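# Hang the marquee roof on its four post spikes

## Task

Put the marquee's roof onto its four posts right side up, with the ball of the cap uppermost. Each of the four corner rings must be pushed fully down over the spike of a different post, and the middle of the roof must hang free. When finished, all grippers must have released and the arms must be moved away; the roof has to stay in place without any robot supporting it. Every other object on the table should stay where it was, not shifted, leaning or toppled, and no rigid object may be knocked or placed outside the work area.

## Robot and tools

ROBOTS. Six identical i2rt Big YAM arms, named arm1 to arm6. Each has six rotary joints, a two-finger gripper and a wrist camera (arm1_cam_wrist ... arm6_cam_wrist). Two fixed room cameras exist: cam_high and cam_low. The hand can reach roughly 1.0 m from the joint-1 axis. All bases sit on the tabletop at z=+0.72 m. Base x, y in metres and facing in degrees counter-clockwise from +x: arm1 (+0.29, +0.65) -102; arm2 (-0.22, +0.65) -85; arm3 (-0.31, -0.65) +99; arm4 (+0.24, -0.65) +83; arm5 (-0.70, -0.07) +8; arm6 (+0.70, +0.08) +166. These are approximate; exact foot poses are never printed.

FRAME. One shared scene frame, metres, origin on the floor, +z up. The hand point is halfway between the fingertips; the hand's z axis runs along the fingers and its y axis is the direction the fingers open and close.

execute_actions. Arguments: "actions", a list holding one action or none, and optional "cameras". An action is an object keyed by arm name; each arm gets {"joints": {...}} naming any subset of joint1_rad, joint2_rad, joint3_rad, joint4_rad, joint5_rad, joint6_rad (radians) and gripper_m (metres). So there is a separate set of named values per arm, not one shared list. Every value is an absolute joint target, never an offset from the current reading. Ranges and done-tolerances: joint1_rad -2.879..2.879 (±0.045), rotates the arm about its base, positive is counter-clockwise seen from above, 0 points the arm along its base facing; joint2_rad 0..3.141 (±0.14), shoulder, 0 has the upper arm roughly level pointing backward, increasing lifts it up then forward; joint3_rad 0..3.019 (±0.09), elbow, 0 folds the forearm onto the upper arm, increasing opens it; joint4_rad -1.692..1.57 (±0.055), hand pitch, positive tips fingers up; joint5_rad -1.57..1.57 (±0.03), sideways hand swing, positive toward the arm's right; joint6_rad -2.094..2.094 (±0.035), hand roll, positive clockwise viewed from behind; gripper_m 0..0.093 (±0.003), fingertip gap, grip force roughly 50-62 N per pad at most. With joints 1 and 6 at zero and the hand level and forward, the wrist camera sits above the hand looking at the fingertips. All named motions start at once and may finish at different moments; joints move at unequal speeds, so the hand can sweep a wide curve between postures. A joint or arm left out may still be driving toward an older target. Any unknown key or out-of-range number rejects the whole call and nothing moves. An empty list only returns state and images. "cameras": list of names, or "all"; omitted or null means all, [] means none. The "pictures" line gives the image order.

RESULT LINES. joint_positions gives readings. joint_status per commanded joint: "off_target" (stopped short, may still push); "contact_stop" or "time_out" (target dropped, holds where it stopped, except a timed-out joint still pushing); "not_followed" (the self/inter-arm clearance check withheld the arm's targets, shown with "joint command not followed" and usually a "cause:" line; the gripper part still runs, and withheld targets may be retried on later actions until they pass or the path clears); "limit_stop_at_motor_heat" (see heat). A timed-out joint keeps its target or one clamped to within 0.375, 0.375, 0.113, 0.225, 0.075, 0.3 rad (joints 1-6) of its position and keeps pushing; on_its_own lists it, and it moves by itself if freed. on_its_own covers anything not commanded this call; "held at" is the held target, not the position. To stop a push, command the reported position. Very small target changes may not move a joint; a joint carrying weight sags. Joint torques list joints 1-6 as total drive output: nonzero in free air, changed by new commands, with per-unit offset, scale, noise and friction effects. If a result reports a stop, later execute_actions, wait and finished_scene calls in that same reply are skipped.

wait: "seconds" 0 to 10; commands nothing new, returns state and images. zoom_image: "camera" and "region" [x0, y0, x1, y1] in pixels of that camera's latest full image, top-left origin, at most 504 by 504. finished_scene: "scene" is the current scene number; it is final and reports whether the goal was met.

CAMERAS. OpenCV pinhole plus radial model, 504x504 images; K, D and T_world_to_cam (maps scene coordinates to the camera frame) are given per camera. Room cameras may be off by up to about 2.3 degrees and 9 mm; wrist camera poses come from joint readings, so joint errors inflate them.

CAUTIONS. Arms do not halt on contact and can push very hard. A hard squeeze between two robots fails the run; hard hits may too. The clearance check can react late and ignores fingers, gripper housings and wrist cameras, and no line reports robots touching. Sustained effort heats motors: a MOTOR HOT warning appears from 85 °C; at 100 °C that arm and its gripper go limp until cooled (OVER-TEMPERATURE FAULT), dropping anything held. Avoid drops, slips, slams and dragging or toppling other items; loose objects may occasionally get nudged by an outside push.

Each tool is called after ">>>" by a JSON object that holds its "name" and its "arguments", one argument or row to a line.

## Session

>>> {"name": "execute_actions", "arguments": {
  "actions": []
}}

Scene clock: 0.00 s.
Joint torques (N m, as the arm reports them, + toward a larger angle): no reading
Motor temperatures (°C, as the motors report them): arm1=[24 27 26 23 24 23] | arm2=[25 24 26 24 24 23] | arm3=[26 26 24 25 23 23] | arm4=[26 25 27 25 23 24] | arm5=[26 24 27 25 26 26] | arm6=[25 25 24 24 25 26]
arm1.joint_positions: joint1_rad=+0.245 joint2_rad=+0.437 joint3_rad=+0.555 joint4_rad=-1.251 joint5_rad=+0.212 joint6_rad=-0.409 gripper_m=+0.095
arm1.joint_status: not commanded
arm1.hand: x=+0.2691 y=+0.4582 z=+0.9926 quat_wxyz=(-0.042, -0.518, -0.821, +0.236) (m; scene frame)
arm2.joint_positions: joint1_rad=-0.366 joint2_rad=+0.535 joint3_rad=+0.408 joint4_rad=-1.014 joint5_rad=-0.239 joint6_rad=+0.295 gripper_m=+0.095
arm2.joint_status: not commanded
arm2.hand: x=-0.2454 y=+0.4381 z=+0.9305 quat_wxyz=(-0.236, -0.845, -0.475, +0.064) (m; scene frame)
arm3.joint_positions: joint1_rad=+0.111 joint2_rad=+0.342 joint3_rad=+0.660 joint4_rad=-1.409 joint5_rad=+0.301 joint6_rad=+0.515 gripper_m=+0.094
arm3.joint_status: not commanded
arm3.hand: x=-0.2956 y=-0.4815 z=+0.9613 quat_wxyz=(-0.228, +0.545, -0.792, -0.155) (m; scene frame)
arm4.joint_positions: joint1_rad=-0.202 joint2_rad=+0.477 joint3_rad=+0.482 joint4_rad=-1.115 joint5_rad=-0.158 joint6_rad=-0.533 gripper_m=+0.095
arm4.joint_status: not commanded
arm4.hand: x=+0.2863 y=-0.4468 z=+0.9177 quat_wxyz=(-0.191, +0.756, -0.609, -0.146) (m; scene frame)
arm5.joint_positions: joint1_rad=+0.407 joint2_rad=+0.389 joint3_rad=+0.612 joint4_rad=-1.291 joint5_rad=+0.083 joint6_rad=+0.245 gripper_m=+0.094
arm5.joint_status: not commanded
arm5.hand: x=-0.5345 y=+0.0195 z=+0.9414 quat_wxyz=(-0.243, +0.151, -0.956, -0.066) (m; scene frame)
arm6.joint_positions: joint1_rad=-0.303 joint2_rad=+0.495 joint3_rad=+0.446 joint4_rad=-1.065 joint5_rad=-0.289 joint6_rad=-0.198 gripper_m=+0.095
arm6.joint_status: not commanded
arm6.hand: x=+0.4975 y=+0.1505 z=+0.9185 quat_wxyz=(+0.049, +0.955, -0.144, -0.256) (m; scene frame)
pictures: arm1_cam_wrist, arm2_cam_wrist, arm3_cam_wrist, arm4_cam_wrist, arm5_cam_wrist, arm6_cam_wrist, cam_high, cam_low
Images, in order (width x height): arm1_cam_wrist 504x504, arm2_cam_wrist 504x504, arm3_cam_wrist 504x504, arm4_cam_wrist 504x504, arm5_cam_wrist 504x504, arm6_cam_wrist 504x504, cam_high 504x504, cam_low 504x504.

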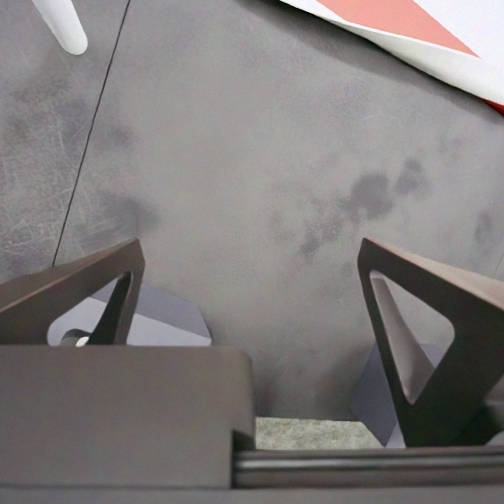

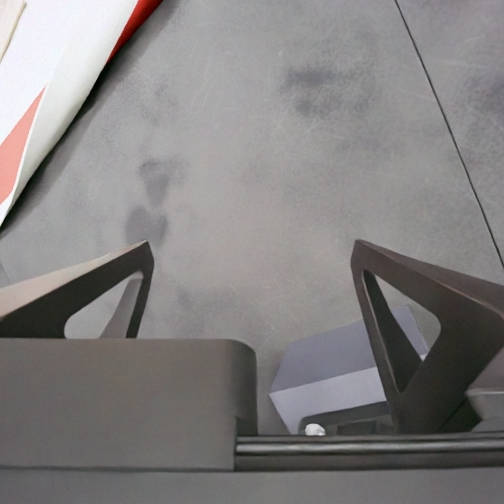

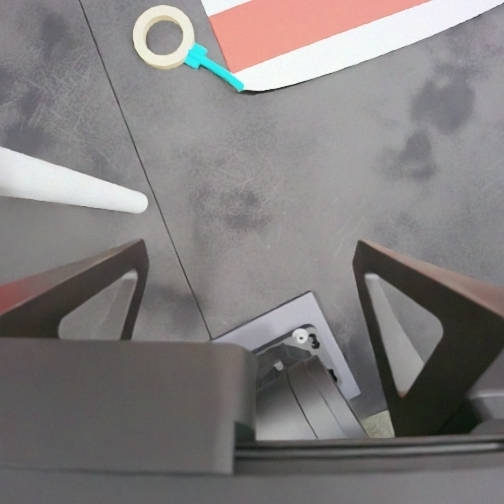

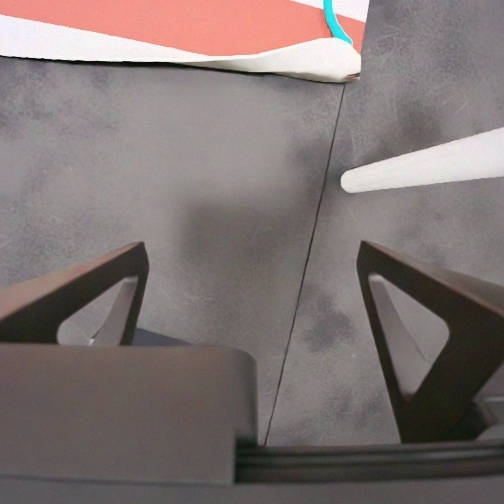

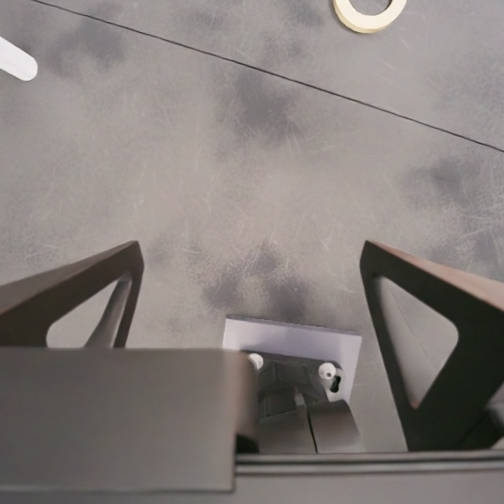

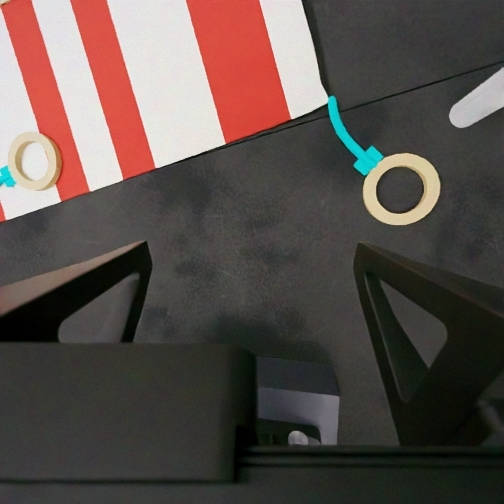

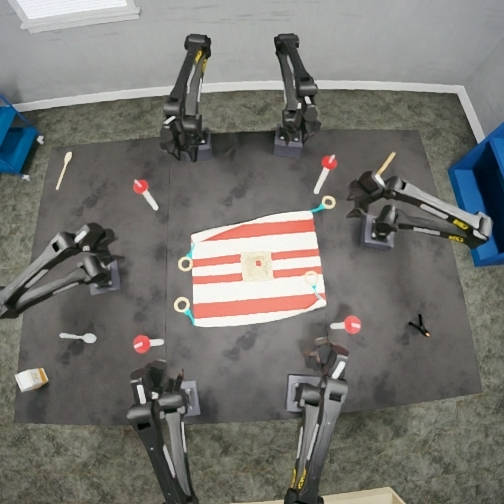

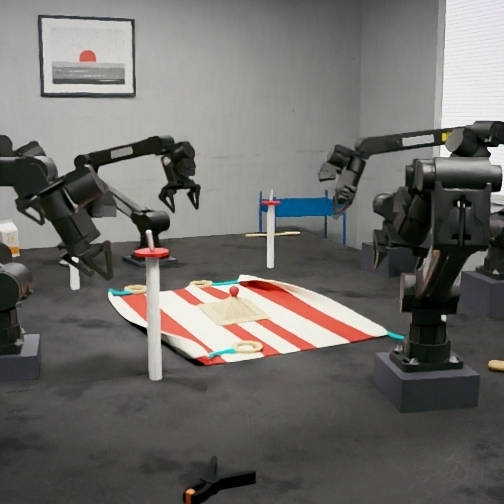

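>>> {"name": "execute_actions", "arguments": {
  "actions": [
    {"arm3":{"joints":{"joint1_rad":-0.135,"joint2_rad":1.648,"joint3_rad":1.083,"joint4_rad":-0.97,"joint5_rad":0,"joint6_rad":2.05}},"arm4":{"joints":{"joint1_rad":-0.012,"joint2_rad":1.92,"joint3_rad":1.39,"joint4_rad":-0.965,"joint5_rad":0,"joint6_rad":-0.48}},"arm2":{"joints":{"joint1_rad":-0.137,"joint2_rad":2.26,"joint3_rad":1.82,"joint4_rad":-1.09,"joint5_rad":0,"joint6_rad":0.7}},"arm5":{"joints":{"joint1_rad":0.1,"joint2_rad":0.2,"joint4_rad":-1.5}},"arm6":{"joints":{"joint1_rad":-0.1,"joint2_rad":1.335,"joint3_rad":0.65,"joint4_rad":-0.84,"joint5_rad":0,"joint6_rad":-1.95}}}
  ],
  "cameras": ["arm2_cam_wrist","arm3_cam_wrist","arm4_cam_wrist","arm6_cam_wrist","cam_high"]
}}

Scene clock: 10.87 s.
Joint torques (N m, as the arm reports them, + toward a larger angle): arm1=[-0.46  3.63 12.47  1.33  0.11 -0.14] | arm2=[  1.22 -22.2    9.77   0.31   0.07  -0.01] | arm3=[ -0.64 -12.36   8.75   0.56  -0.16   0.02] | arm4=[ -0.86 -19.74  12.32   0.8    0.07   0.22] | arm5=[ 0.31  5.25  9.75  0.9  -0.05  0.06] | arm6=[ 1.1  -7.7   7.92  0.47  0.01 -0.26]
Motor temperatures (°C, as the motors report them): arm1=[24 27 30 23 24 23] | arm2=[25 25 30 24 24 23] | arm3=[26 26 26 25 23 23] | arm4=[26 26 31 25 23 24] | arm5=[26 24 31 25 26 26] | arm6=[25 25 28 24 25 26]
arm1.joint_positions: joint1_rad=+0.245 joint2_rad=+0.437 joint3_rad=+0.555 joint4_rad=-1.251 joint5_rad=+0.212 joint6_rad=-0.409 gripper_m=+0.095
arm1.joint_status: not commanded
arm1.hand: x=+0.2691 y=+0.4582 z=+0.9926 quat_wxyz=(-0.042, -0.518, -0.821, +0.236) (m; scene frame)
arm2.joint_positions: joint1_rad=-0.146 joint2_rad=+2.146 joint3_rad=+1.723 joint4_rad=-1.086 joint5_rad=-0.002 joint6_rad=+0.686 gripper_m=+0.095
arm2.joint_status: joint3_rad time_out (moved +1.316 of +1.412); the others done
arm2.hand: x=-0.2734 y=+0.0038 z=+0.8261 quat_wxyz=(-0.032, -0.920, -0.390, +0.008) (m; scene frame)
arm3.joint_positions: joint1_rad=-0.130 joint2_rad=+1.634 joint3_rad=+1.078 joint4_rad=-0.972 joint5_rad=+0.004 joint6_rad=+2.040 gripper_m=+0.094
arm3.joint_status: all done
arm3.hand: x=-0.3002 y=-0.2017 z=+0.7875 quat_wxyz=(+0.002, -0.242, -0.970, -0.020) (m; scene frame)
arm4.joint_positions: joint1_rad=-0.018 joint2_rad=+1.943 joint3_rad=+1.348 joint4_rad=-0.970 joint5_rad=-0.002 joint6_rad=-0.491 gripper_m=+0.095
arm4.joint_status: all done
arm4.hand: x=+0.3327 y=-0.1175 z=+0.7685 quat_wxyz=(-0.004, +0.811, -0.586, +0.001) (m; scene frame)
arm5.joint_positions: joint1_rad=+0.103 joint2_rad=+0.192 joint3_rad=+0.612 joint4_rad=-1.490 joint5_rad=+0.083 joint6_rad=+0.245 gripper_m=+0.094
arm5.joint_status: all done
arm5.hand: x=-0.5710 y=-0.0500 z=+0.9447 quat_wxyz=(-0.249, +0.004, -0.968, -0.028) (m; scene frame)
arm6.joint_positions: joint1_rad=-0.102 joint2_rad=+1.334 joint3_rad=+0.625 joint4_rad=-0.846 joint5_rad=-0.003 joint6_rad=-1.932 gripper_m=+0.095
arm6.joint_status: all done
arm6.hand: x=+0.4259 y=+0.1838 z=+0.8010 quat_wxyz=(-0.003, +0.707, +0.707, -0.004) (m; scene frame)
pictures: arm2_cam_wrist, arm3_cam_wrist, arm4_cam_wrist, arm6_cam_wrist, cam_high
joint command not followed: on one or more control steps a check withheld the commanded joint targets of the arm2 arm, and it was not sent them on those steps.
cause: the commanded joint targets would bring a part of the robot too close to another arm (this arm's wrist (the part past joint 4) and the other arm's wrist (the part past joint 4)); next, command targets that bring no part of the robot closer to that arm.
camera_calibration (this result's frames):
arm2_cam_wrist: T_world_to_cam=[[-0.707292, 0.706128, -0.0334929, -0.169269], [0.577354, 0.604347, 0.549023, -0.290531], [0.407922, 0.368982, -0.835136, 0.924363], [0, 0, 0, 1]] pos_world=[-0.329051, -0.0459666, 0.925808]
arm3_cam_wrist: T_world_to_cam=[[-0.459804, -0.887549, -0.0289489, -0.297332], [-0.723052, 0.355261, 0.59244, -0.601427], [-0.515535, 0.293338, -0.805094, 0.657394], [0, 0, 0, 1]] pos_world=[-0.232668, -0.243071, 0.876966]
arm4_cam_wrist: T_world_to_cam=[[0.953579, 0.300787, -0.0146421, -0.265995], [0.253554, -0.775703, 0.577923, -0.615117], [0.162474, -0.554808, -0.81596, 0.630916], [0, 0, 0, 1]] pos_world=[0.307105, -0.0471035, 0.866397]
arm6_cam_wrist: T_world_to_cam=[[-0.999999, -0.00154773, -0.000667548, 0.421195], [-0.00164664, 0.812414, 0.583079, -0.609988], [-0.000360126, 0.583079, -0.812415, 0.662104], [0, 0, 0, 1]] pos_world=[0.420429, 0.110155, 0.893856]
Images, in order (width x height): arm2_cam_wrist 504x504, arm3_cam_wrist 504x504, arm4_cam_wrist 504x504, arm6_cam_wrist 504x504, cam_high 504x504.

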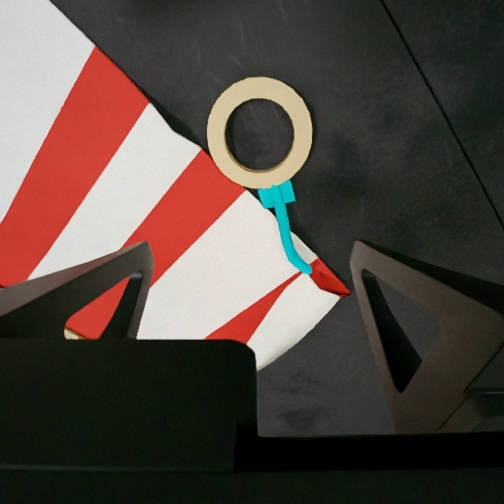

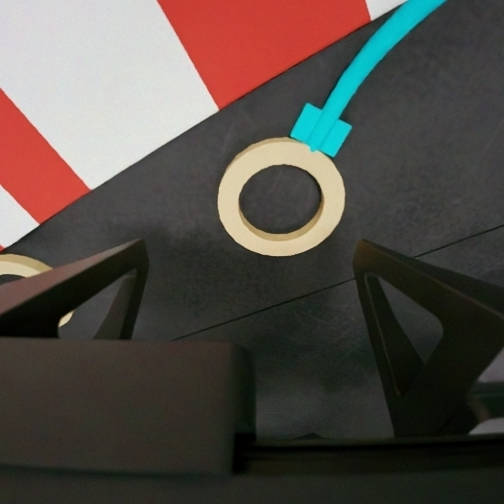

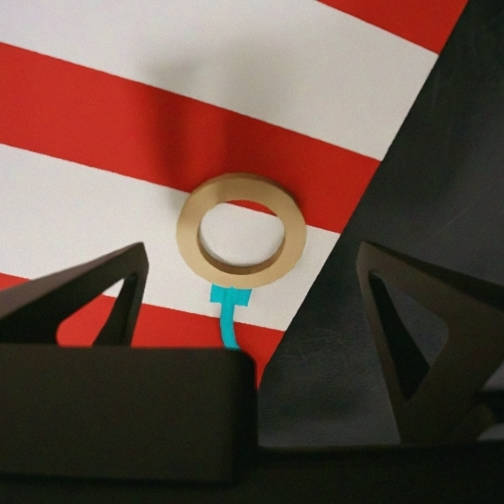

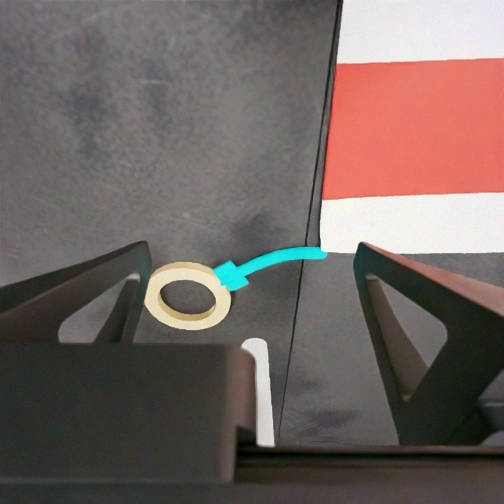

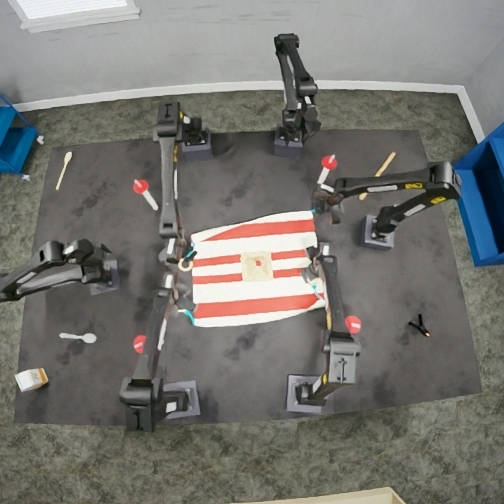

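>>> {"name": "execute_actions", "arguments": {
  "actions": [
    {"arm3":{"joints":{"joint2_rad":1.71,"joint3_rad":1.0,"joint4_rad":-0.872}},"arm4":{"joints":{"joint2_rad":1.97,"joint3_rad":1.293,"joint4_rad":-0.87}},"arm2":{"joints":{"joint1_rad":-0.195,"joint2_rad":2.1,"joint3_rad":1.72,"joint6_rad":0.4}},"arm6":{"joints":{"joint1_rad":-0.43,"joint2_rad":1.44,"joint3_rad":0.605,"joint4_rad":-0.73,"joint6_rad":-1.85}}}
  ],
  "cameras": ["arm3_cam_wrist","arm4_cam_wrist","arm6_cam_wrist","cam_high"]
}}

Scene clock: 14.23 s.
Joint torques (N m, as the arm reports them, + toward a larger angle): arm1=[-0.55  3.35 12.6   1.43  0.13 -0.15] | arm2=[  0.8  -21.6    8.04   0.43   0.05  -0.14] | arm3=[ -0.59 -12.34   6.79   0.71  -0.14   0.02] | arm4=[ -0.74 -18.19   8.27   1.     0.06   0.26] | arm5=[ 0.28  5.22  9.74  0.89 -0.05  0.06] | arm6=[-0.35 -9.05  4.79  0.56 -0.24  0.05]
Motor temperatures (°C, as the motors report them): arm1=[24 27 31 23 24 23] | arm2=[25 25 30 24 24 23] | arm3=[26 26 26 25 23 23] | arm4=[26 27 31 25 23 24] | arm5=[26 24 32 25 26 26] | arm6=[25 26 28 24 25 26]
arm1.joint_positions: joint1_rad=+0.245 joint2_rad=+0.437 joint3_rad=+0.555 joint4_rad=-1.251 joint5_rad=+0.212 joint6_rad=-0.409 gripper_m=+0.095
arm1.joint_status: not commanded
arm1.hand: x=+0.2691 y=+0.4582 z=+0.9926 quat_wxyz=(-0.042, -0.518, -0.821, +0.236) (m; scene frame)
arm2.joint_positions: joint1_rad=-0.194 joint2_rad=+2.096 joint3_rad=+1.723 joint4_rad=-1.086 joint5_rad=-0.002 joint6_rad=+0.413 gripper_m=+0.095
arm2.joint_status: all done
arm2.hand: x=-0.3057 y=+0.0021 z=+0.8571 quat_wxyz=(-0.050, -0.870, -0.490, +0.028) (m; scene frame)
arm3.joint_positions: joint1_rad=-0.130 joint2_rad=+1.697 joint3_rad=+1.007 joint4_rad=-0.881 joint5_rad=+0.003 joint6_rad=+2.041 gripper_m=+0.094
arm3.joint_status: all done
arm3.hand: x=-0.3006 y=-0.2188 z=+0.7396 quat_wxyz=(-0.003, -0.242, -0.970, +0.001) (m; scene frame)
arm4.joint_positions: joint1_rad=-0.018 joint2_rad=+1.970 joint3_rad=+1.289 joint4_rad=-0.886 joint5_rad=-0.002 joint6_rad=-0.491 gripper_m=+0.095
arm4.joint_status: all done
arm4.hand: x=+0.3310 y=-0.1284 z=+0.7364 quat_wxyz=(-0.003, +0.811, -0.586, +0.001) (m; scene frame)
arm5.joint_positions: joint1_rad=+0.103 joint2_rad=+0.192 joint3_rad=+0.612 joint4_rad=-1.490 joint5_rad=+0.083 joint6_rad=+0.245 gripper_m=+0.094
arm5.joint_status: not commanded
arm5.hand: x=-0.5710 y=-0.0500 z=+0.9447 quat_wxyz=(-0.249, +0.004, -0.968, -0.028) (m; scene frame)
arm6.joint_positions: joint1_rad=-0.392 joint2_rad=+1.444 joint3_rad=+0.615 joint4_rad=-0.741 joint5_rad=+0.003 joint6_rad=-1.868 gripper_m=+0.095
arm6.joint_status: all done
arm6.hand: x=+0.4624 y=+0.2626 z=+0.7679 quat_wxyz=(+0.003, +0.821, +0.571, +0.002) (m; scene frame)
pictures: arm3_cam_wrist, arm4_cam_wrist, arm6_cam_wrist, cam_high
camera_calibration (this result's frames):
arm3_cam_wrist: T_world_to_cam=[[-0.460201, -0.887771, 0.00884443, -0.342127], [-0.722187, 0.380123, 0.577887, -0.550789], [-0.516393, 0.259557, -0.816069, 0.624162], [0, 0, 0, 1]] pos_world=[-0.232907, -0.256368, 0.830679]
arm4_cam_wrist: T_world_to_cam=[[0.953578, 0.300747, -0.0155188, -0.260905], [0.253733, -0.774619, 0.579297, -0.605592], [0.162201, -0.556342, -0.814969, 0.598065], [0, 0, 0, 1]] pos_world=[0.305446, -0.0579081, 0.834173]
arm6_cam_wrist: T_world_to_cam=[[-0.938111, 0.345857, -0.0181943, 0.35147], [0.270596, 0.764733, 0.584774, -0.769314], [0.216162, 0.54366, -0.810992, 0.498502], [0, 0, 0, 1]] pos_world=[0.430134, 0.195746, 0.86055]
Images, in order (width x height): arm3_cam_wrist 504x504, arm4_cam_wrist 504x504, arm6_cam_wrist 504x504, cam_high 504x504.

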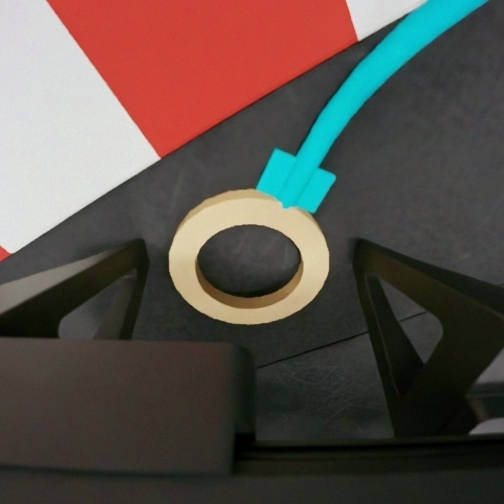

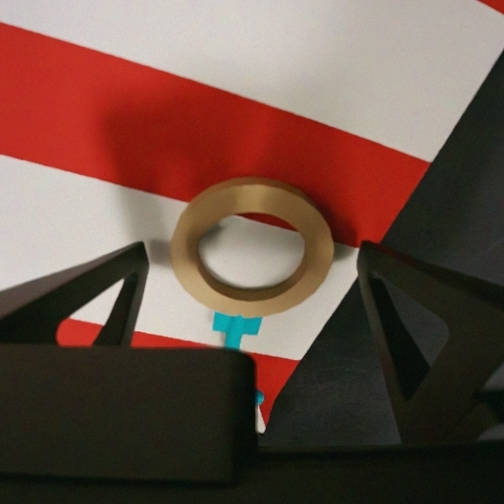

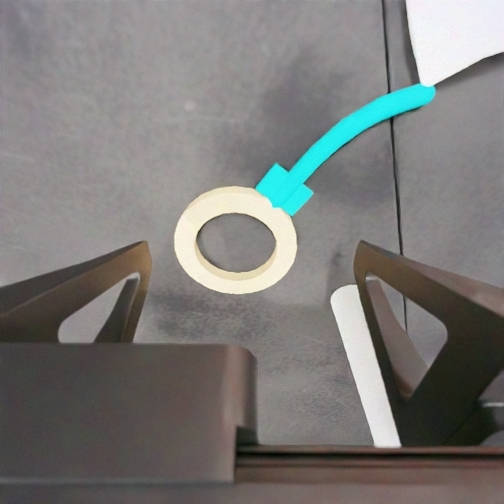

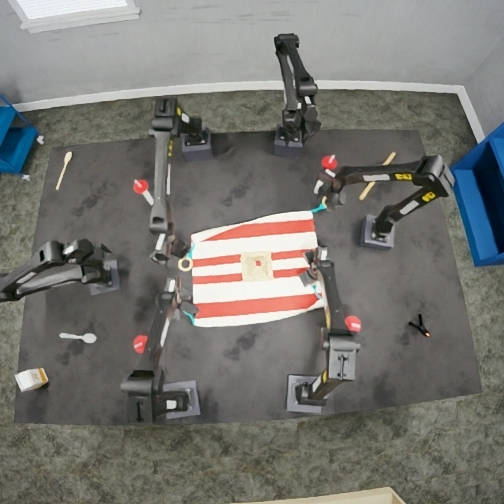

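>>> {"name": "execute_actions", "arguments": {
  "actions": [
    {"arm3":{"joints":{"gripper_m":0.05}},"arm4":{"joints":{"joint2_rad":1.99}},"arm6":{"joints":{"joint1_rad":-0.2,"joint2_rad":1.2,"joint4_rad":-0.98}}}
  ],
  "cameras": []
}}

>>> {"name": "execute_actions", "arguments": {
  "actions": [
    {"arm3":{"joints":{"joint2_rad":1.42,"joint3_rad":0.85,"joint4_rad":-0.99,"joint6_rad":1.2}},"arm4":{"joints":{"gripper_m":0.05}}}
  ],
  "cameras": []
}}

>>> {"name": "execute_actions", "arguments": {
  "actions": [
    {"arm2":{"joints":{"joint2_rad":2.32,"joint3_rad":1.875,"joint4_rad":-1.1}}}
  ],
  "cameras": ["arm2_cam_wrist","arm3_cam_wrist","arm4_cam_wrist","cam_high"]
}}

Scene clock: 17.60 s.
Joint torques (N m, as the arm reports them, + toward a larger angle): arm1=[-0.7   3.33 12.54  1.41  0.16 -0.14] | arm2=[  1.17 -21.65   8.04   0.43   0.05  -0.16] | arm3=[ -0.6  -12.4    6.8    0.73  -0.14   0.02] | arm4=[ -0.8  -17.39   8.18   0.95   0.04   0.25] | arm5=[ 0.31  5.19  9.74  0.89 -0.05  0.06] | arm6=[ 0.87 -5.92  7.17 -0.3  -0.09  0.03]
Motor temperatures (°C, as the motors report them): arm1=[24 27 31 23 24 23] | arm2=[25 26 30 24 24 23] | arm3=[26 26 26 25 23 23] | arm4=[26 27 31 25 23 24] | arm5=[26 24 32 25 26 26] | arm6=[25 26 28 24 25 26]
arm1.joint_positions: joint1_rad=+0.245 joint2_rad=+0.437 joint3_rad=+0.555 joint4_rad=-1.251 joint5_rad=+0.212 joint6_rad=-0.409 gripper_m=+0.095
arm1.joint_status: not commanded
arm1.hand: x=+0.2691 y=+0.4582 z=+0.9926 quat_wxyz=(-0.042, -0.518, -0.821, +0.236) (m; scene frame)
arm2.joint_positions: joint1_rad=-0.194 joint2_rad=+2.096 joint3_rad=+1.723 joint4_rad=-1.086 joint5_rad=-0.002 joint6_rad=+0.412 gripper_m=+0.095
arm2.joint_status: not commanded
arm2.hand: x=-0.3057 y=+0.0021 z=+0.8571 quat_wxyz=(-0.050, -0.870, -0.491, +0.028) (m; scene frame)
arm3.joint_positions: joint1_rad=-0.130 joint2_rad=+1.697 joint3_rad=+1.007 joint4_rad=-0.881 joint5_rad=+0.003 joint6_rad=+2.041 gripper_m=+0.067
arm3.joint_status: gripper_m off_target (ended at +0.067, target +0.050)
arm3.hand: x=-0.3006 y=-0.2188 z=+0.7396 quat_wxyz=(-0.003, -0.243, -0.970, +0.001) (m; scene frame)
arm4.joint_positions: joint1_rad=-0.018 joint2_rad=+1.977 joint3_rad=+1.289 joint4_rad=-0.886 joint5_rad=-0.002 joint6_rad=-0.491 gripper_m=+0.095
arm4.joint_status: all done
arm4.hand: x=+0.3309 y=-0.1295 z=+0.7331 quat_wxyz=(+0.000, +0.811, -0.586, +0.003) (m; scene frame)
arm5.joint_positions: joint1_rad=+0.103 joint2_rad=+0.192 joint3_rad=+0.612 joint4_rad=-1.490 joint5_rad=+0.083 joint6_rad=+0.245 gripper_m=+0.094
arm5.joint_status: not commanded
arm5.hand: x=-0.5710 y=-0.0500 z=+0.9447 quat_wxyz=(-0.249, +0.004, -0.968, -0.028) (m; scene frame)
arm6.joint_positions: joint1_rad=-0.195 joint2_rad=+1.191 joint3_rad=+0.603 joint4_rad=-0.970 joint5_rad=+0.000 joint6_rad=-1.867 gripper_m=+0.095
arm6.joint_status: all done
arm6.hand: x=+0.4615 y=+0.1975 z=+0.8305 quat_wxyz=(-0.002, +0.761, +0.649, -0.002) (m; scene frame)
pictures: none
No camera images: the call's "cameras" was empty. Leave "cameras" out to get every camera's image.

Scene clock: 19.37 s.
Joint torques (N m, as the arm reports them, + toward a larger angle): arm1=[-0.3   3.36 12.53  1.33  0.13 -0.12] | arm2=[  1.18 -21.65   8.03   0.42   0.06  -0.16] | arm3=[-0.6  -8.91  8.26  0.4  -0.13 -0.12] | arm4=[ -0.63 -17.23   8.25   1.04   0.1    0.25] | arm5=[ 0.32  5.22  9.74  0.91 -0.05  0.06] | arm6=[ 1.4  -5.56  6.95 -0.21 -0.06  0.  ]
Motor temperatures (°C, as the motors report them): arm1=[24 27 32 23 24 23] | arm2=[25 26 30 24 24 23] | arm3=[26 26 26 25 23 23] | arm4=[26 28 31 25 23 24] | arm5=[26 24 32 25 26 26] | arm6=[25 26 28 24 25 26]
arm1.joint_positions: joint1_rad=+0.245 joint2_rad=+0.437 joint3_rad=+0.555 joint4_rad=-1.251 joint5_rad=+0.212 joint6_rad=-0.409 gripper_m=+0.095
arm1.joint_status: not commanded
arm1.hand: x=+0.2691 y=+0.4582 z=+0.9926 quat_wxyz=(-0.042, -0.518, -0.821, +0.236) (m; scene frame)
arm2.joint_positions: joint1_rad=-0.194 joint2_rad=+2.096 joint3_rad=+1.723 joint4_rad=-1.086 joint5_rad=-0.002 joint6_rad=+0.412 gripper_m=+0.095
arm2.joint_status: not commanded
arm2.hand: x=-0.3057 y=+0.0021 z=+0.8571 quat_wxyz=(-0.050, -0.870, -0.491, +0.028) (m; scene frame)
arm3.joint_positions: joint1_rad=-0.130 joint2_rad=+1.409 joint3_rad=+0.852 joint4_rad=-0.986 joint5_rad=+0.003 joint6_rad=+1.210 gripper_m=+0.067
arm3.joint_status: all done
arm3.hand: x=-0.3021 y=-0.2912 z=+0.7985 quat_wxyz=(-0.005, +0.170, -0.985, -0.012) (m; scene frame)
arm4.joint_positions: joint1_rad=-0.018 joint2_rad=+1.977 joint3_rad=+1.289 joint4_rad=-0.886 joint5_rad=-0.003 joint6_rad=-0.491 gripper_m=+0.068
arm4.joint_status: gripper_m off_target (ended at +0.068, target +0.050)
arm4.hand: x=+0.3307 y=-0.1295 z=+0.7331 quat_wxyz=(+0.000, +0.810, -0.586, +0.002) (m; scene frame)
arm5.joint_positions: joint1_rad=+0.103 joint2_rad=+0.192 joint3_rad=+0.612 joint4_rad=-1.490 joint5_rad=+0.083 joint6_rad=+0.245 gripper_m=+0.094
arm5.joint_status: not commanded
arm5.hand: x=-0.5710 y=-0.0500 z=+0.9447 quat_wxyz=(-0.249, +0.004, -0.968, -0.028) (m; scene frame)
arm6.joint_positions: joint1_rad=-0.195 joint2_rad=+1.191 joint3_rad=+0.603 joint4_rad=-0.970 joint5_rad=+0.000 joint6_rad=-1.867 gripper_m=+0.095
arm6.joint_status: not commanded
arm6.hand: x=+0.4615 y=+0.1975 z=+0.8305 quat_wxyz=(-0.002, +0.761, +0.649, -0.002) (m; scene frame)
pictures: none
No camera images: the call's "cameras" was empty. Leave "cameras" out to get every camera's image.

Scene clock: 20.53 s.
Joint torques (N m, as the arm reports them, + toward a larger angle): arm1=[-0.25  3.29 12.56  1.28  0.12 -0.13] | arm2=[  1.2  -24.13  10.34  -0.04   0.06  -0.15] | arm3=[-0.55 -9.    8.15  0.42 -0.13 -0.15] | arm4=[ -1.03 -17.56   8.26   1.06   0.11   0.25] | arm5=[ 0.3   5.17  9.74  0.9  -0.05  0.06] | arm6=[ 0.82 -5.16  7.06  0.1  -0.04  0.07]
Motor temperatures (°C, as the motors report them): arm1=[24 27 32 23 24 23] | arm2=[25 26 30 24 24 23] | arm3=[26 26 26 25 23 23] | arm4=[26 28 31 25 23 24] | arm5=[26 24 33 25 26 26] | arm6=[25 26 28 24 25 26]
arm1.joint_positions: joint1_rad=+0.245 joint2_rad=+0.437 joint3_rad=+0.555 joint4_rad=-1.251 joint5_rad=+0.212 joint6_rad=-0.409 gripper_m=+0.095
arm1.joint_status: not commanded
arm1.hand: x=+0.2691 y=+0.4582 z=+0.9926 quat_wxyz=(-0.042, -0.518, -0.821, +0.236) (m; scene frame)
arm2.joint_positions: joint1_rad=-0.194 joint2_rad=+2.327 joint3_rad=+1.841 joint4_rad=-1.095 joint5_rad=-0.002 joint6_rad=+0.412 gripper_m=+0.095
arm2.joint_status: all done
arm2.hand: x=-0.3060 y=-0.0109 z=+0.7521 quat_wxyz=(-0.002, -0.871, -0.492, -0.008) (m; scene frame)
arm3.joint_positions: joint1_rad=-0.130 joint2_rad=+1.409 joint3_rad=+0.852 joint4_rad=-0.986 joint5_rad=+0.003 joint6_rad=+1.210 gripper_m=+0.067
arm3.joint_status: not commanded
arm3.hand: x=-0.3021 y=-0.2912 z=+0.7985 quat_wxyz=(-0.005, +0.170, -0.985, -0.012) (m; scene frame)
arm4.joint_positions: joint1_rad=-0.018 joint2_rad=+1.977 joint3_rad=+1.289 joint4_rad=-0.886 joint5_rad=-0.003 joint6_rad=-0.491 gripper_m=+0.068
arm4.joint_status: not commanded
arm4.hand: x=+0.3307 y=-0.1295 z=+0.7331 quat_wxyz=(+0.000, +0.810, -0.586, +0.002) (m; scene frame)
arm5.joint_positions: joint1_rad=+0.103 joint2_rad=+0.192 joint3_rad=+0.612 joint4_rad=-1.490 joint5_rad=+0.083 joint6_rad=+0.245 gripper_m=+0.094
arm5.joint_status: not commanded
arm5.hand: x=-0.5710 y=-0.0500 z=+0.9447 quat_wxyz=(-0.249, +0.004, -0.968, -0.028) (m; scene frame)
arm6.joint_positions: joint1_rad=-0.195 joint2_rad=+1.191 joint3_rad=+0.603 joint4_rad=-0.970 joint5_rad=+0.000 joint6_rad=-1.867 gripper_m=+0.095
arm6.joint_status: not commanded
arm6.hand: x=+0.4615 y=+0.1975 z=+0.8305 quat_wxyz=(-0.002, +0.761, +0.649, -0.002) (m; scene frame)
pictures: arm2_cam_wrist, arm3_cam_wrist, arm4_cam_wrist, cam_high
camera_calibration (this result's frames):
arm2_cam_wrist: T_world_to_cam=[[-0.847846, 0.530167, 0.0089605, -0.261267], [0.431593, 0.680191, 0.59251, -0.298647], [0.308035, 0.506224, -0.805513, 0.830022], [0, 0, 0, 1]] pos_world=[-0.348296, -0.0785247, 0.847886]
arm3_cam_wrist: T_world_to_cam=[[0.345723, -0.938254, -0.0124508, -0.161941], [-0.76774, -0.290472, 0.571141, -0.762046], [-0.539492, -0.187897, -0.820758, 0.556739], [0, 0, 0, 1]] pos_world=[-0.22871, -0.268685, 0.890167]
arm4_cam_wrist: T_world_to_cam=[[0.953666, 0.300235, -0.0195138, -0.257475], [0.254707, -0.771127, 0.583513, -0.607352], [0.160143, -0.561447, -0.811869, 0.592618], [0, 0, 0, 1]] pos_world=[0.305339, -0.0583187, 0.830502]
Images, in order (width x height): arm2_cam_wrist 504x504, arm3_cam_wrist 504x504, arm4_cam_wrist 504x504, cam_high 504x504.

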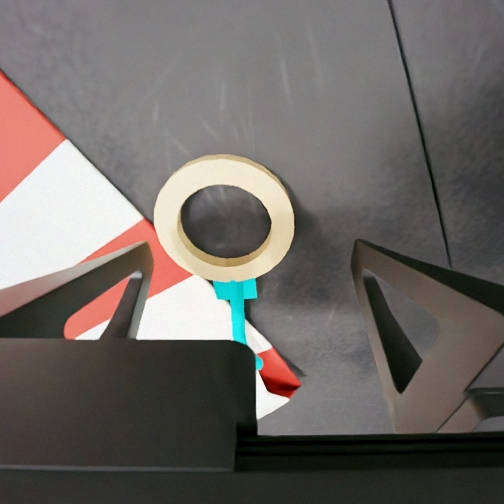

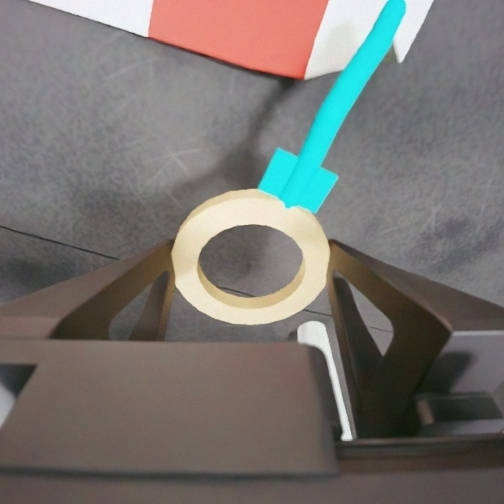

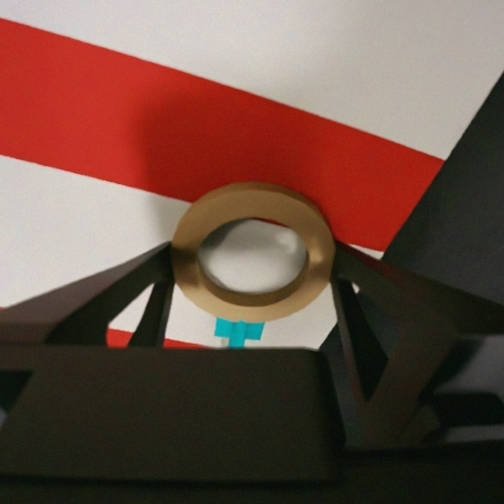

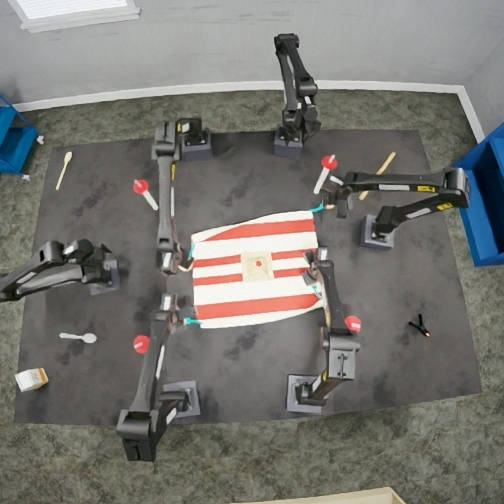

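>>> {"name": "execute_actions", "arguments": {
  "actions": [
    {"arm2":{"joints":{"joint1_rad":-0.17,"joint4_rad":-1.015}}}
  ],
  "cameras": []
}}

>>> {"name": "execute_actions", "arguments": {
  "actions": [
    {"arm2":{"joints":{"joint2_rad":2.375}}}
  ],
  "cameras": ["arm2_cam_wrist"]
}}

Scene clock: 22.87 s.
Joint torques (N m, as the arm reports them, + toward a larger angle): arm1=[-0.39  3.31 12.59  1.47  0.12 -0.17] | arm2=[  2.05 -24.73  10.36   0.84   0.05  -0.16] | arm3=[-0.67 -8.89  8.16  0.4  -0.14 -0.15] | arm4=[ -0.56 -17.04   8.3    0.97   0.09   0.23] | arm5=[ 0.29  5.25  9.74  0.91 -0.05  0.06] | arm6=[ 1.   -5.    6.88 -0.1  -0.08 -0.04]
Motor temperatures (°C, as the motors report them): arm1=[24 27 32 23 24 23] | arm2=[25 27 31 24 24 23] | arm3=[26 26 26 25 23 23] | arm4=[26 28 31 25 23 24] | arm5=[26 24 33 25 26 26] | arm6=[25 26 28 24 25 26]
arm1.joint_positions: joint1_rad=+0.245 joint2_rad=+0.437 joint3_rad=+0.555 joint4_rad=-1.251 joint5_rad=+0.212 joint6_rad=-0.409 gripper_m=+0.095
arm1.joint_status: not commanded
arm1.hand: x=+0.2691 y=+0.4582 z=+0.9926 quat_wxyz=(-0.042, -0.518, -0.821, +0.236) (m; scene frame)
arm2.joint_positions: joint1_rad=-0.179 joint2_rad=+2.327 joint3_rad=+1.841 joint4_rad=-1.026 joint5_rad=-0.002 joint6_rad=+0.412 gripper_m=+0.095
arm2.joint_status: all done
arm2.hand: x=-0.2979 y=-0.0290 z=+0.7527 quat_wxyz=(-0.029, -0.867, -0.498, +0.012) (m; scene frame)
arm3.joint_positions: joint1_rad=-0.130 joint2_rad=+1.409 joint3_rad=+0.852 joint4_rad=-0.986 joint5_rad=+0.003 joint6_rad=+1.210 gripper_m=+0.067
arm3.joint_status: not commanded
arm3.hand: x=-0.3021 y=-0.2912 z=+0.7985 quat_wxyz=(-0.005, +0.170, -0.985, -0.012) (m; scene frame)
arm4.joint_positions: joint1_rad=-0.018 joint2_rad=+1.977 joint3_rad=+1.289 joint4_rad=-0.886 joint5_rad=-0.003 joint6_rad=-0.491 gripper_m=+0.068
arm4.joint_status: not commanded
arm4.hand: x=+0.3307 y=-0.1295 z=+0.7331 quat_wxyz=(+0.000, +0.810, -0.586, +0.002) (m; scene frame)
arm5.joint_positions: joint1_rad=+0.103 joint2_rad=+0.192 joint3_rad=+0.612 joint4_rad=-1.490 joint5_rad=+0.083 joint6_rad=+0.245 gripper_m=+0.094
arm5.joint_status: not commanded
arm5.hand: x=-0.5710 y=-0.0500 z=+0.9447 quat_wxyz=(-0.249, +0.004, -0.968, -0.028) (m; scene frame)
arm6.joint_positions: joint1_rad=-0.195 joint2_rad=+1.191 joint3_rad=+0.603 joint4_rad=-0.970 joint5_rad=+0.000 joint6_rad=-1.867 gripper_m=+0.095
arm6.joint_status: not commanded
arm6.hand: x=+0.4615 y=+0.1975 z=+0.8305 quat_wxyz=(-0.002, +0.761, +0.649, -0.002) (m; scene frame)
pictures: none
No camera images: the call's "cameras" was empty. Leave "cameras" out to get every camera's image.

Scene clock: 23.70 s.
Joint torques (N m, as the arm reports them, + toward a larger angle): arm1=[-0.38  3.57 12.48  1.32  0.13 -0.14] | arm2=[  1.94 -22.56  10.27   0.74   0.05  -0.16] | arm3=[-0.57 -8.92  8.14  0.41 -0.13 -0.14] | arm4=[ -0.7  -17.22   8.3    1.     0.11   0.26] | arm5=[ 0.34  5.16  9.75  0.89 -0.05  0.06] | arm6=[ 1.13 -5.3   7.01 -0.12 -0.04  0.05]
Motor temperatures (°C, as the motors report them): arm1=[24 27 32 23 24 23] | arm2=[25 27 31 24 24 23] | arm3=[26 26 26 25 23 23] | arm4=[26 28 31 25 23 24] | arm5=[26 24 33 25 26 26] | arm6=[25 26 28 24 25 26]
arm1.joint_positions: joint1_rad=+0.245 joint2_rad=+0.437 joint3_rad=+0.555 joint4_rad=-1.251 joint5_rad=+0.212 joint6_rad=-0.409 gripper_m=+0.095
arm1.joint_status: not commanded
arm1.hand: x=+0.2691 y=+0.4582 z=+0.9926 quat_wxyz=(-0.042, -0.518, -0.821, +0.236) (m; scene frame)
arm2.joint_positions: joint1_rad=-0.179 joint2_rad=+2.357 joint3_rad=+1.841 joint4_rad=-1.025 joint5_rad=-0.002 joint6_rad=+0.412 gripper_m=+0.095
arm2.joint_status: all done
arm2.hand: x=-0.2970 y=-0.0232 z=+0.7326 quat_wxyz=(-0.017, -0.867, -0.498, +0.004) (m; scene frame)
arm3.joint_positions: joint1_rad=-0.130 joint2_rad=+1.409 joint3_rad=+0.852 joint4_rad=-0.986 joint5_rad=+0.003 joint6_rad=+1.210 gripper_m=+0.067
arm3.joint_status: not commanded
arm3.hand: x=-0.3021 y=-0.2912 z=+0.7985 quat_wxyz=(-0.005, +0.170, -0.985, -0.012) (m; scene frame)
arm4.joint_positions: joint1_rad=-0.018 joint2_rad=+1.977 joint3_rad=+1.289 joint4_rad=-0.886 joint5_rad=-0.003 joint6_rad=-0.491 gripper_m=+0.068
arm4.joint_status: not commanded
arm4.hand: x=+0.3307 y=-0.1295 z=+0.7331 quat_wxyz=(+0.000, +0.810, -0.586, +0.002) (m; scene frame)
arm5.joint_positions: joint1_rad=+0.103 joint2_rad=+0.192 joint3_rad=+0.612 joint4_rad=-1.490 joint5_rad=+0.083 joint6_rad=+0.245 gripper_m=+0.094
arm5.joint_status: not commanded
arm5.hand: x=-0.5710 y=-0.0500 z=+0.9447 quat_wxyz=(-0.249, +0.004, -0.968, -0.028) (m; scene frame)
arm6.joint_positions: joint1_rad=-0.195 joint2_rad=+1.191 joint3_rad=+0.603 joint4_rad=-0.970 joint5_rad=+0.000 joint6_rad=-1.867 gripper_m=+0.095
arm6.joint_status: not commanded
arm6.hand: x=+0.4615 y=+0.1975 z=+0.8305 quat_wxyz=(-0.002, +0.761, +0.649, -0.002) (m; scene frame)
pictures: arm2_cam_wrist
camera_calibration (this result's frames):
arm2_cam_wrist: T_world_to_cam=[[-0.855565, 0.51764, -0.00757904, -0.237371], [0.424194, 0.709359, 0.562912, -0.262505], [0.296762, 0.478393, -0.826482, 0.829077], [0, 0, 0, 1]] pos_world=[-0.337771, -0.0875413, 0.831186]
Images, in order (width x height): arm2_cam_wrist 504x504.

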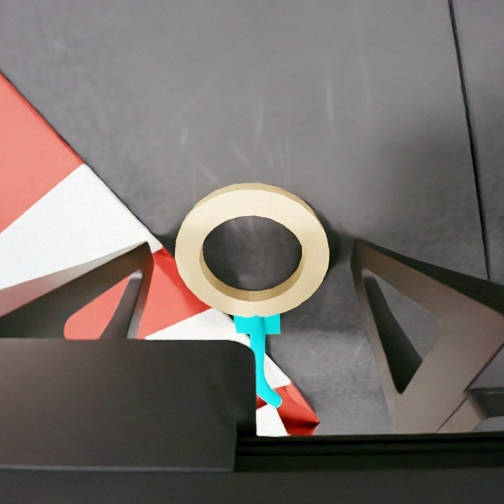

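>>> {"name": "execute_actions", "arguments": {
  "actions": [
    {"arm2":{"joints":{"gripper_m":0.05}},"arm3":{"joints":{"joint1_rad":-0.3,"joint2_rad":1.01,"joint3_rad":1.25,"joint4_rad":-1.69,"joint6_rad":0.6}},"arm4":{"joints":{"joint1_rad":0.15,"joint2_rad":1.19,"joint3_rad":1.28,"joint4_rad":-1.64,"joint6_rad":1.9}},"arm6":{"joints":{"joint2_rad":0.9,"joint1_rad":0.1,"joint6_rad":-1.0}}}
  ],
  "cameras": []
}}

>>> {"name": "execute_actions", "arguments": {
  "actions": [
    {"arm2":{"joints":{"joint2_rad":1.81,"joint3_rad":1.245,"joint4_rad":-0.98,"joint6_rad":1.6}},"arm3":{"joints":{"joint1_rad":0.25,"joint6_rad":0.75}},"arm4":{"joints":{"joint1_rad":-0.43,"joint6_rad":1.69}}}
  ]
}}

Scene clock: 28.50 s.
Joint torques (N m, as the arm reports them, + toward a larger angle): arm1=[-0.47  3.49 12.5   1.46  0.12 -0.16] | arm2=[  2.08 -22.55  10.2    0.73   0.05  -0.15] | arm3=[ 0.22 -4.95 11.69  0.39 -0.09 -0.16] | arm4=[-1.71 -8.15 10.95 -0.01  0.16  0.27] | arm5=[ 0.36  5.24  9.74  0.9  -0.05  0.07] | arm6=[ 1.77 -2.99  8.51  0.59 -0.06  0.03]
Motor temperatures (°C, as the motors report them): arm1=[24 27 33 23 24 23] | arm2=[25 27 31 24 24 23] | arm3=[26 26 27 25 23 23] | arm4=[26 28 31 25 23 24] | arm5=[26 24 33 25 26 26] | arm6=[25 26 28 24 25 26]
arm1.joint_positions: joint1_rad=+0.245 joint2_rad=+0.437 joint3_rad=+0.555 joint4_rad=-1.251 joint5_rad=+0.212 joint6_rad=-0.409 gripper_m=+0.095
arm1.joint_status: not commanded
arm1.hand: x=+0.2691 y=+0.4582 z=+0.9926 quat_wxyz=(-0.042, -0.518, -0.821, +0.236) (m; scene frame)
arm2.joint_positions: joint1_rad=-0.179 joint2_rad=+2.357 joint3_rad=+1.841 joint4_rad=-1.025 joint5_rad=-0.002 joint6_rad=+0.412 gripper_m=+0.067
arm2.joint_status: gripper_m off_target (ended at +0.067, target +0.050)
arm2.hand: x=-0.2970 y=-0.0232 z=+0.7326 quat_wxyz=(-0.017, -0.867, -0.498, +0.004) (m; scene frame)
arm3.joint_positions: joint1_rad=-0.307 joint2_rad=+1.005 joint3_rad=+1.231 joint4_rad=-1.680 joint5_rad=+0.001 joint6_rad=+0.610 gripper_m=+0.067
arm3.joint_status: all done
arm3.hand: x=-0.2556 y=-0.3776 z=+1.0593 quat_wxyz=(-0.033, +0.373, -0.926, -0.047) (m; scene frame)
arm4.joint_positions: joint1_rad=+0.158 joint2_rad=+1.188 joint3_rad=+1.268 joint4_rad=-1.627 joint5_rad=-0.001 joint6_rad=+1.886 gripper_m=+0.068
arm4.joint_status: all done
arm4.hand: x=+0.2373 y=-0.3199 z=+1.0613 quat_wxyz=(-0.001, -0.155, -0.988, -0.012) (m; scene frame)
arm5.joint_positions: joint1_rad=+0.103 joint2_rad=+0.192 joint3_rad=+0.612 joint4_rad=-1.490 joint5_rad=+0.083 joint6_rad=+0.245 gripper_m=+0.094
arm5.joint_status: not commanded
arm5.hand: x=-0.5710 y=-0.0500 z=+0.9447 quat_wxyz=(-0.249, +0.004, -0.968, -0.028) (m; scene frame)
arm6.joint_positions: joint1_rad=+0.099 joint2_rad=+0.892 joint3_rad=+0.603 joint4_rad=-0.970 joint5_rad=+0.000 joint6_rad=-1.018 gripper_m=+0.095
arm6.joint_status: all done
arm6.hand: x=+0.4245 y=+0.1258 z=+0.9060 quat_wxyz=(-0.083, +0.899, +0.410, -0.127) (m; scene frame)
pictures: none
No camera images: the call's "cameras" was empty. Leave "cameras" out to get every camera's image.

Scene clock: 30.50 s.
Joint torques (N m, as the arm reports them, + toward a larger angle): arm1=[-0.27  3.62 12.36  1.43  0.13 -0.13] | arm2=[  1.98 -15.49   7.2    0.33   0.11   0.13] | arm3=[ 0.17 -4.89 11.68  0.42 -0.08 -0.01] | arm4=[-1.56 -7.99 11.01  0.15  0.15  0.06] | arm5=[ 0.32  5.21  9.74  0.9  -0.05  0.06] | arm6=[ 1.53 -3.08  8.59  0.56 -0.09  0.08]
Motor temperatures (°C, as the motors report them): arm1=[24 27 33 23 24 23] | arm2=[25 27 31 24 24 23] | arm3=[26 26 27 25 23 23] | arm4=[26 28 31 25 23 24] | arm5=[26 24 34 25 26 26] | arm6=[25 26 28 24 25 26]
arm1.joint_positions: joint1_rad=+0.245 joint2_rad=+0.437 joint3_rad=+0.555 joint4_rad=-1.251 joint5_rad=+0.212 joint6_rad=-0.409 gripper_m=+0.095
arm1.joint_status: not commanded
arm1.hand: x=+0.2691 y=+0.4582 z=+0.9926 quat_wxyz=(-0.042, -0.518, -0.821, +0.236) (m; scene frame)
arm2.joint_positions: joint1_rad=-0.179 joint2_rad=+1.801 joint3_rad=+1.246 joint4_rad=-0.982 joint5_rad=-0.002 joint6_rad=+1.588 gripper_m=+0.067
arm2.joint_status: all done
arm2.hand: x=-0.2789 y=+0.1462 z=+0.8534 quat_wxyz=(-0.018, -0.998, +0.066, -0.007) (m; scene frame)
arm3.joint_positions: joint1_rad=+0.244 joint2_rad=+1.005 joint3_rad=+1.231 joint4_rad=-1.680 joint5_rad=+0.001 joint6_rad=+0.743 gripper_m=+0.067
arm3.joint_status: all done
arm3.hand: x=-0.4060 y=-0.3891 z=+1.0591 quat_wxyz=(-0.014, +0.556, -0.829, -0.055) (m; scene frame)
arm4.joint_positions: joint1_rad=-0.423 joint2_rad=+1.188 joint3_rad=+1.268 joint4_rad=-1.630 joint5_rad=-0.001 joint6_rad=+1.698 gripper_m=+0.068
arm4.joint_status: all done
arm4.hand: x=+0.4182 y=-0.3742 z=+1.0626 quat_wxyz=(-0.005, -0.345, -0.938, -0.012) (m; scene frame)
arm5.joint_positions: joint1_rad=+0.103 joint2_rad=+0.192 joint3_rad=+0.612 joint4_rad=-1.490 joint5_rad=+0.083 joint6_rad=+0.245 gripper_m=+0.094
arm5.joint_status: not commanded
arm5.hand: x=-0.5710 y=-0.0500 z=+0.9447 quat_wxyz=(-0.249, +0.004, -0.968, -0.028) (m; scene frame)
arm6.joint_positions: joint1_rad=+0.099 joint2_rad=+0.892 joint3_rad=+0.603 joint4_rad=-0.970 joint5_rad=+0.000 joint6_rad=-1.018 gripper_m=+0.095
arm6.joint_status: not commanded
arm6.hand: x=+0.4245 y=+0.1258 z=+0.9060 quat_wxyz=(-0.082, +0.899, +0.410, -0.127) (m; scene frame)
pictures: arm1_cam_wrist, arm2_cam_wrist, arm3_cam_wrist, arm4_cam_wrist, arm5_cam_wrist, arm6_cam_wrist, cam_high, cam_low
camera_calibration (this result's frames):
arm2_cam_wrist: T_world_to_cam=[[0.148682, 0.988754, -0.01607, -0.0902225], [0.796191, -0.110056, 0.594952, -0.262058], [0.586493, -0.101254, -0.8036, 0.988537], [0, 0, 0, 1]] pos_world=[-0.357707, 0.16046, 0.948851]
arm3_cam_wrist: T_world_to_cam=[[0.928509, -0.365473, -0.0655789, 0.301189], [-0.283862, -0.812528, 0.509137, -0.960115], [-0.23936, -0.454123, -0.858184, 0.754032], [0, 0, 0, 1]] pos_world=[-0.371711, -0.327621, 1.15568]
arm4_cam_wrist: T_world_to_cam=[[-0.658023, -0.7515, -0.047469, 0.0491283], [-0.63116, 0.516076, 0.579052, -0.153687], [-0.41066, 0.410991, -0.813907, 1.31344], [0, 0, 0, 1]] pos_world=[0.474705, -0.423579, 1.16035]
arm5_cam_wrist: T_world_to_cam=[[0.0161715, -0.998091, -0.059614, 0.0155911], [-0.993537, -0.02274, 0.111208, -0.66938], [-0.112351, 0.0574304, -0.992008, 0.997379], [0, 0, 0, 1]] pos_world=[-0.553249, -0.0569401, 1.06478]
arm6_cam_wrist: T_world_to_cam=[[-0.721096, 0.648786, 0.2431, -0.00127064], [0.679735, 0.594573, 0.429468, -0.74676], [0.134092, 0.474931, -0.869747, 0.78974], [0, 0, 0, 1]] pos_world=[0.400784, 0.0697554, 1.00789]
Images, in order (width x height): arm1_cam_wrist 504x504, arm2_cam_wrist 504x504, arm3_cam_wrist 504x504, arm4_cam_wrist 504x504, arm5_cam_wrist 504x504, arm6_cam_wrist 504x504, cam_high 504x504, cam_low 504x504.

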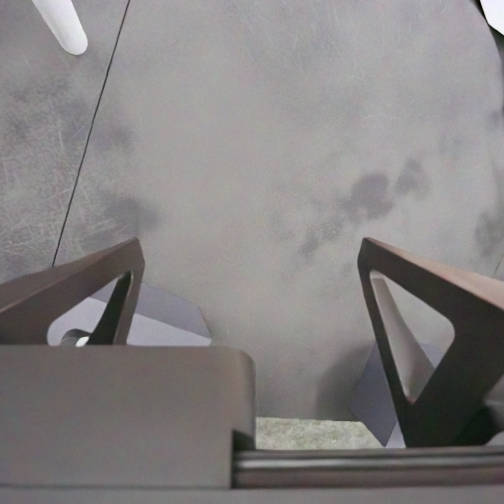

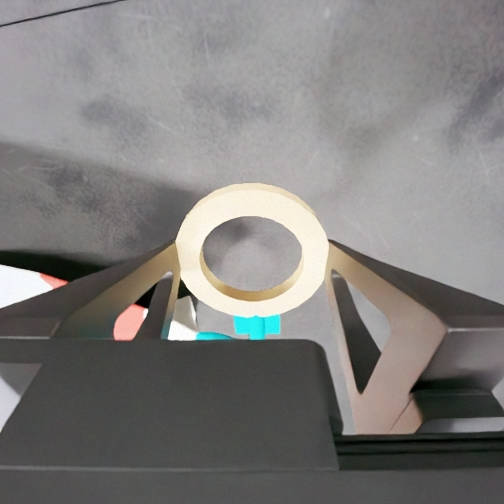

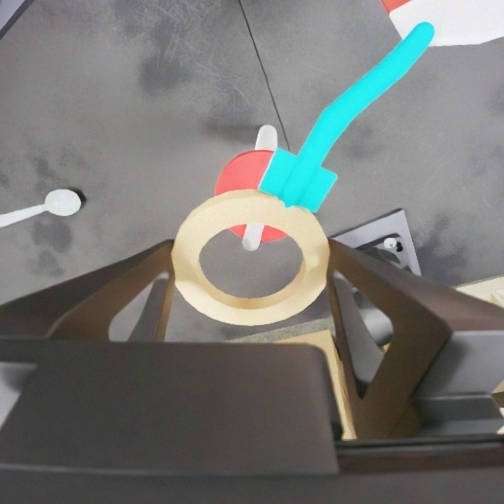

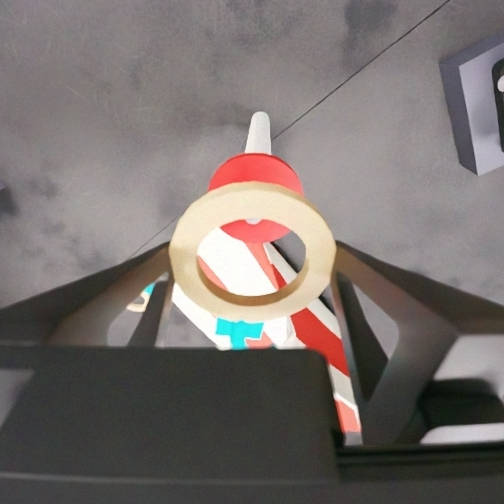

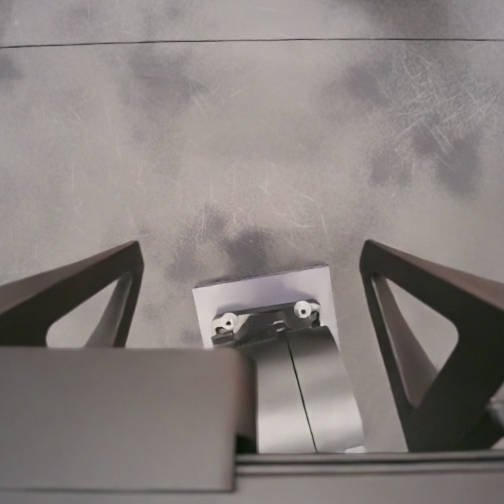

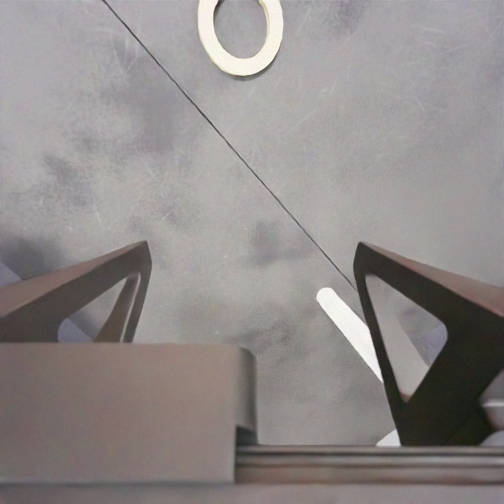

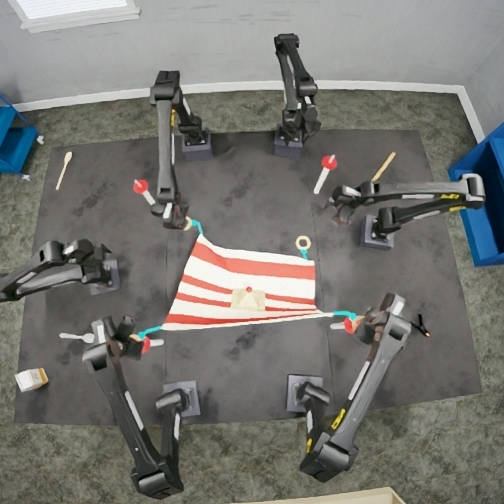

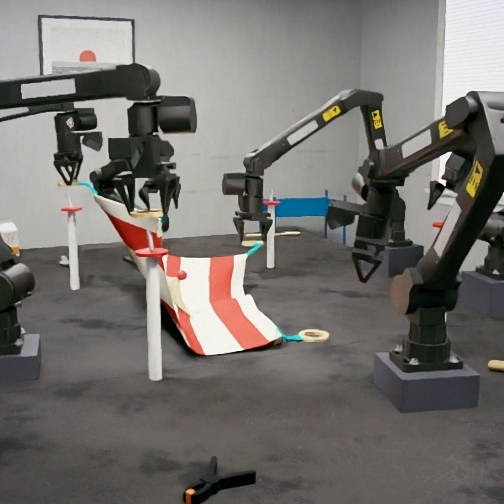

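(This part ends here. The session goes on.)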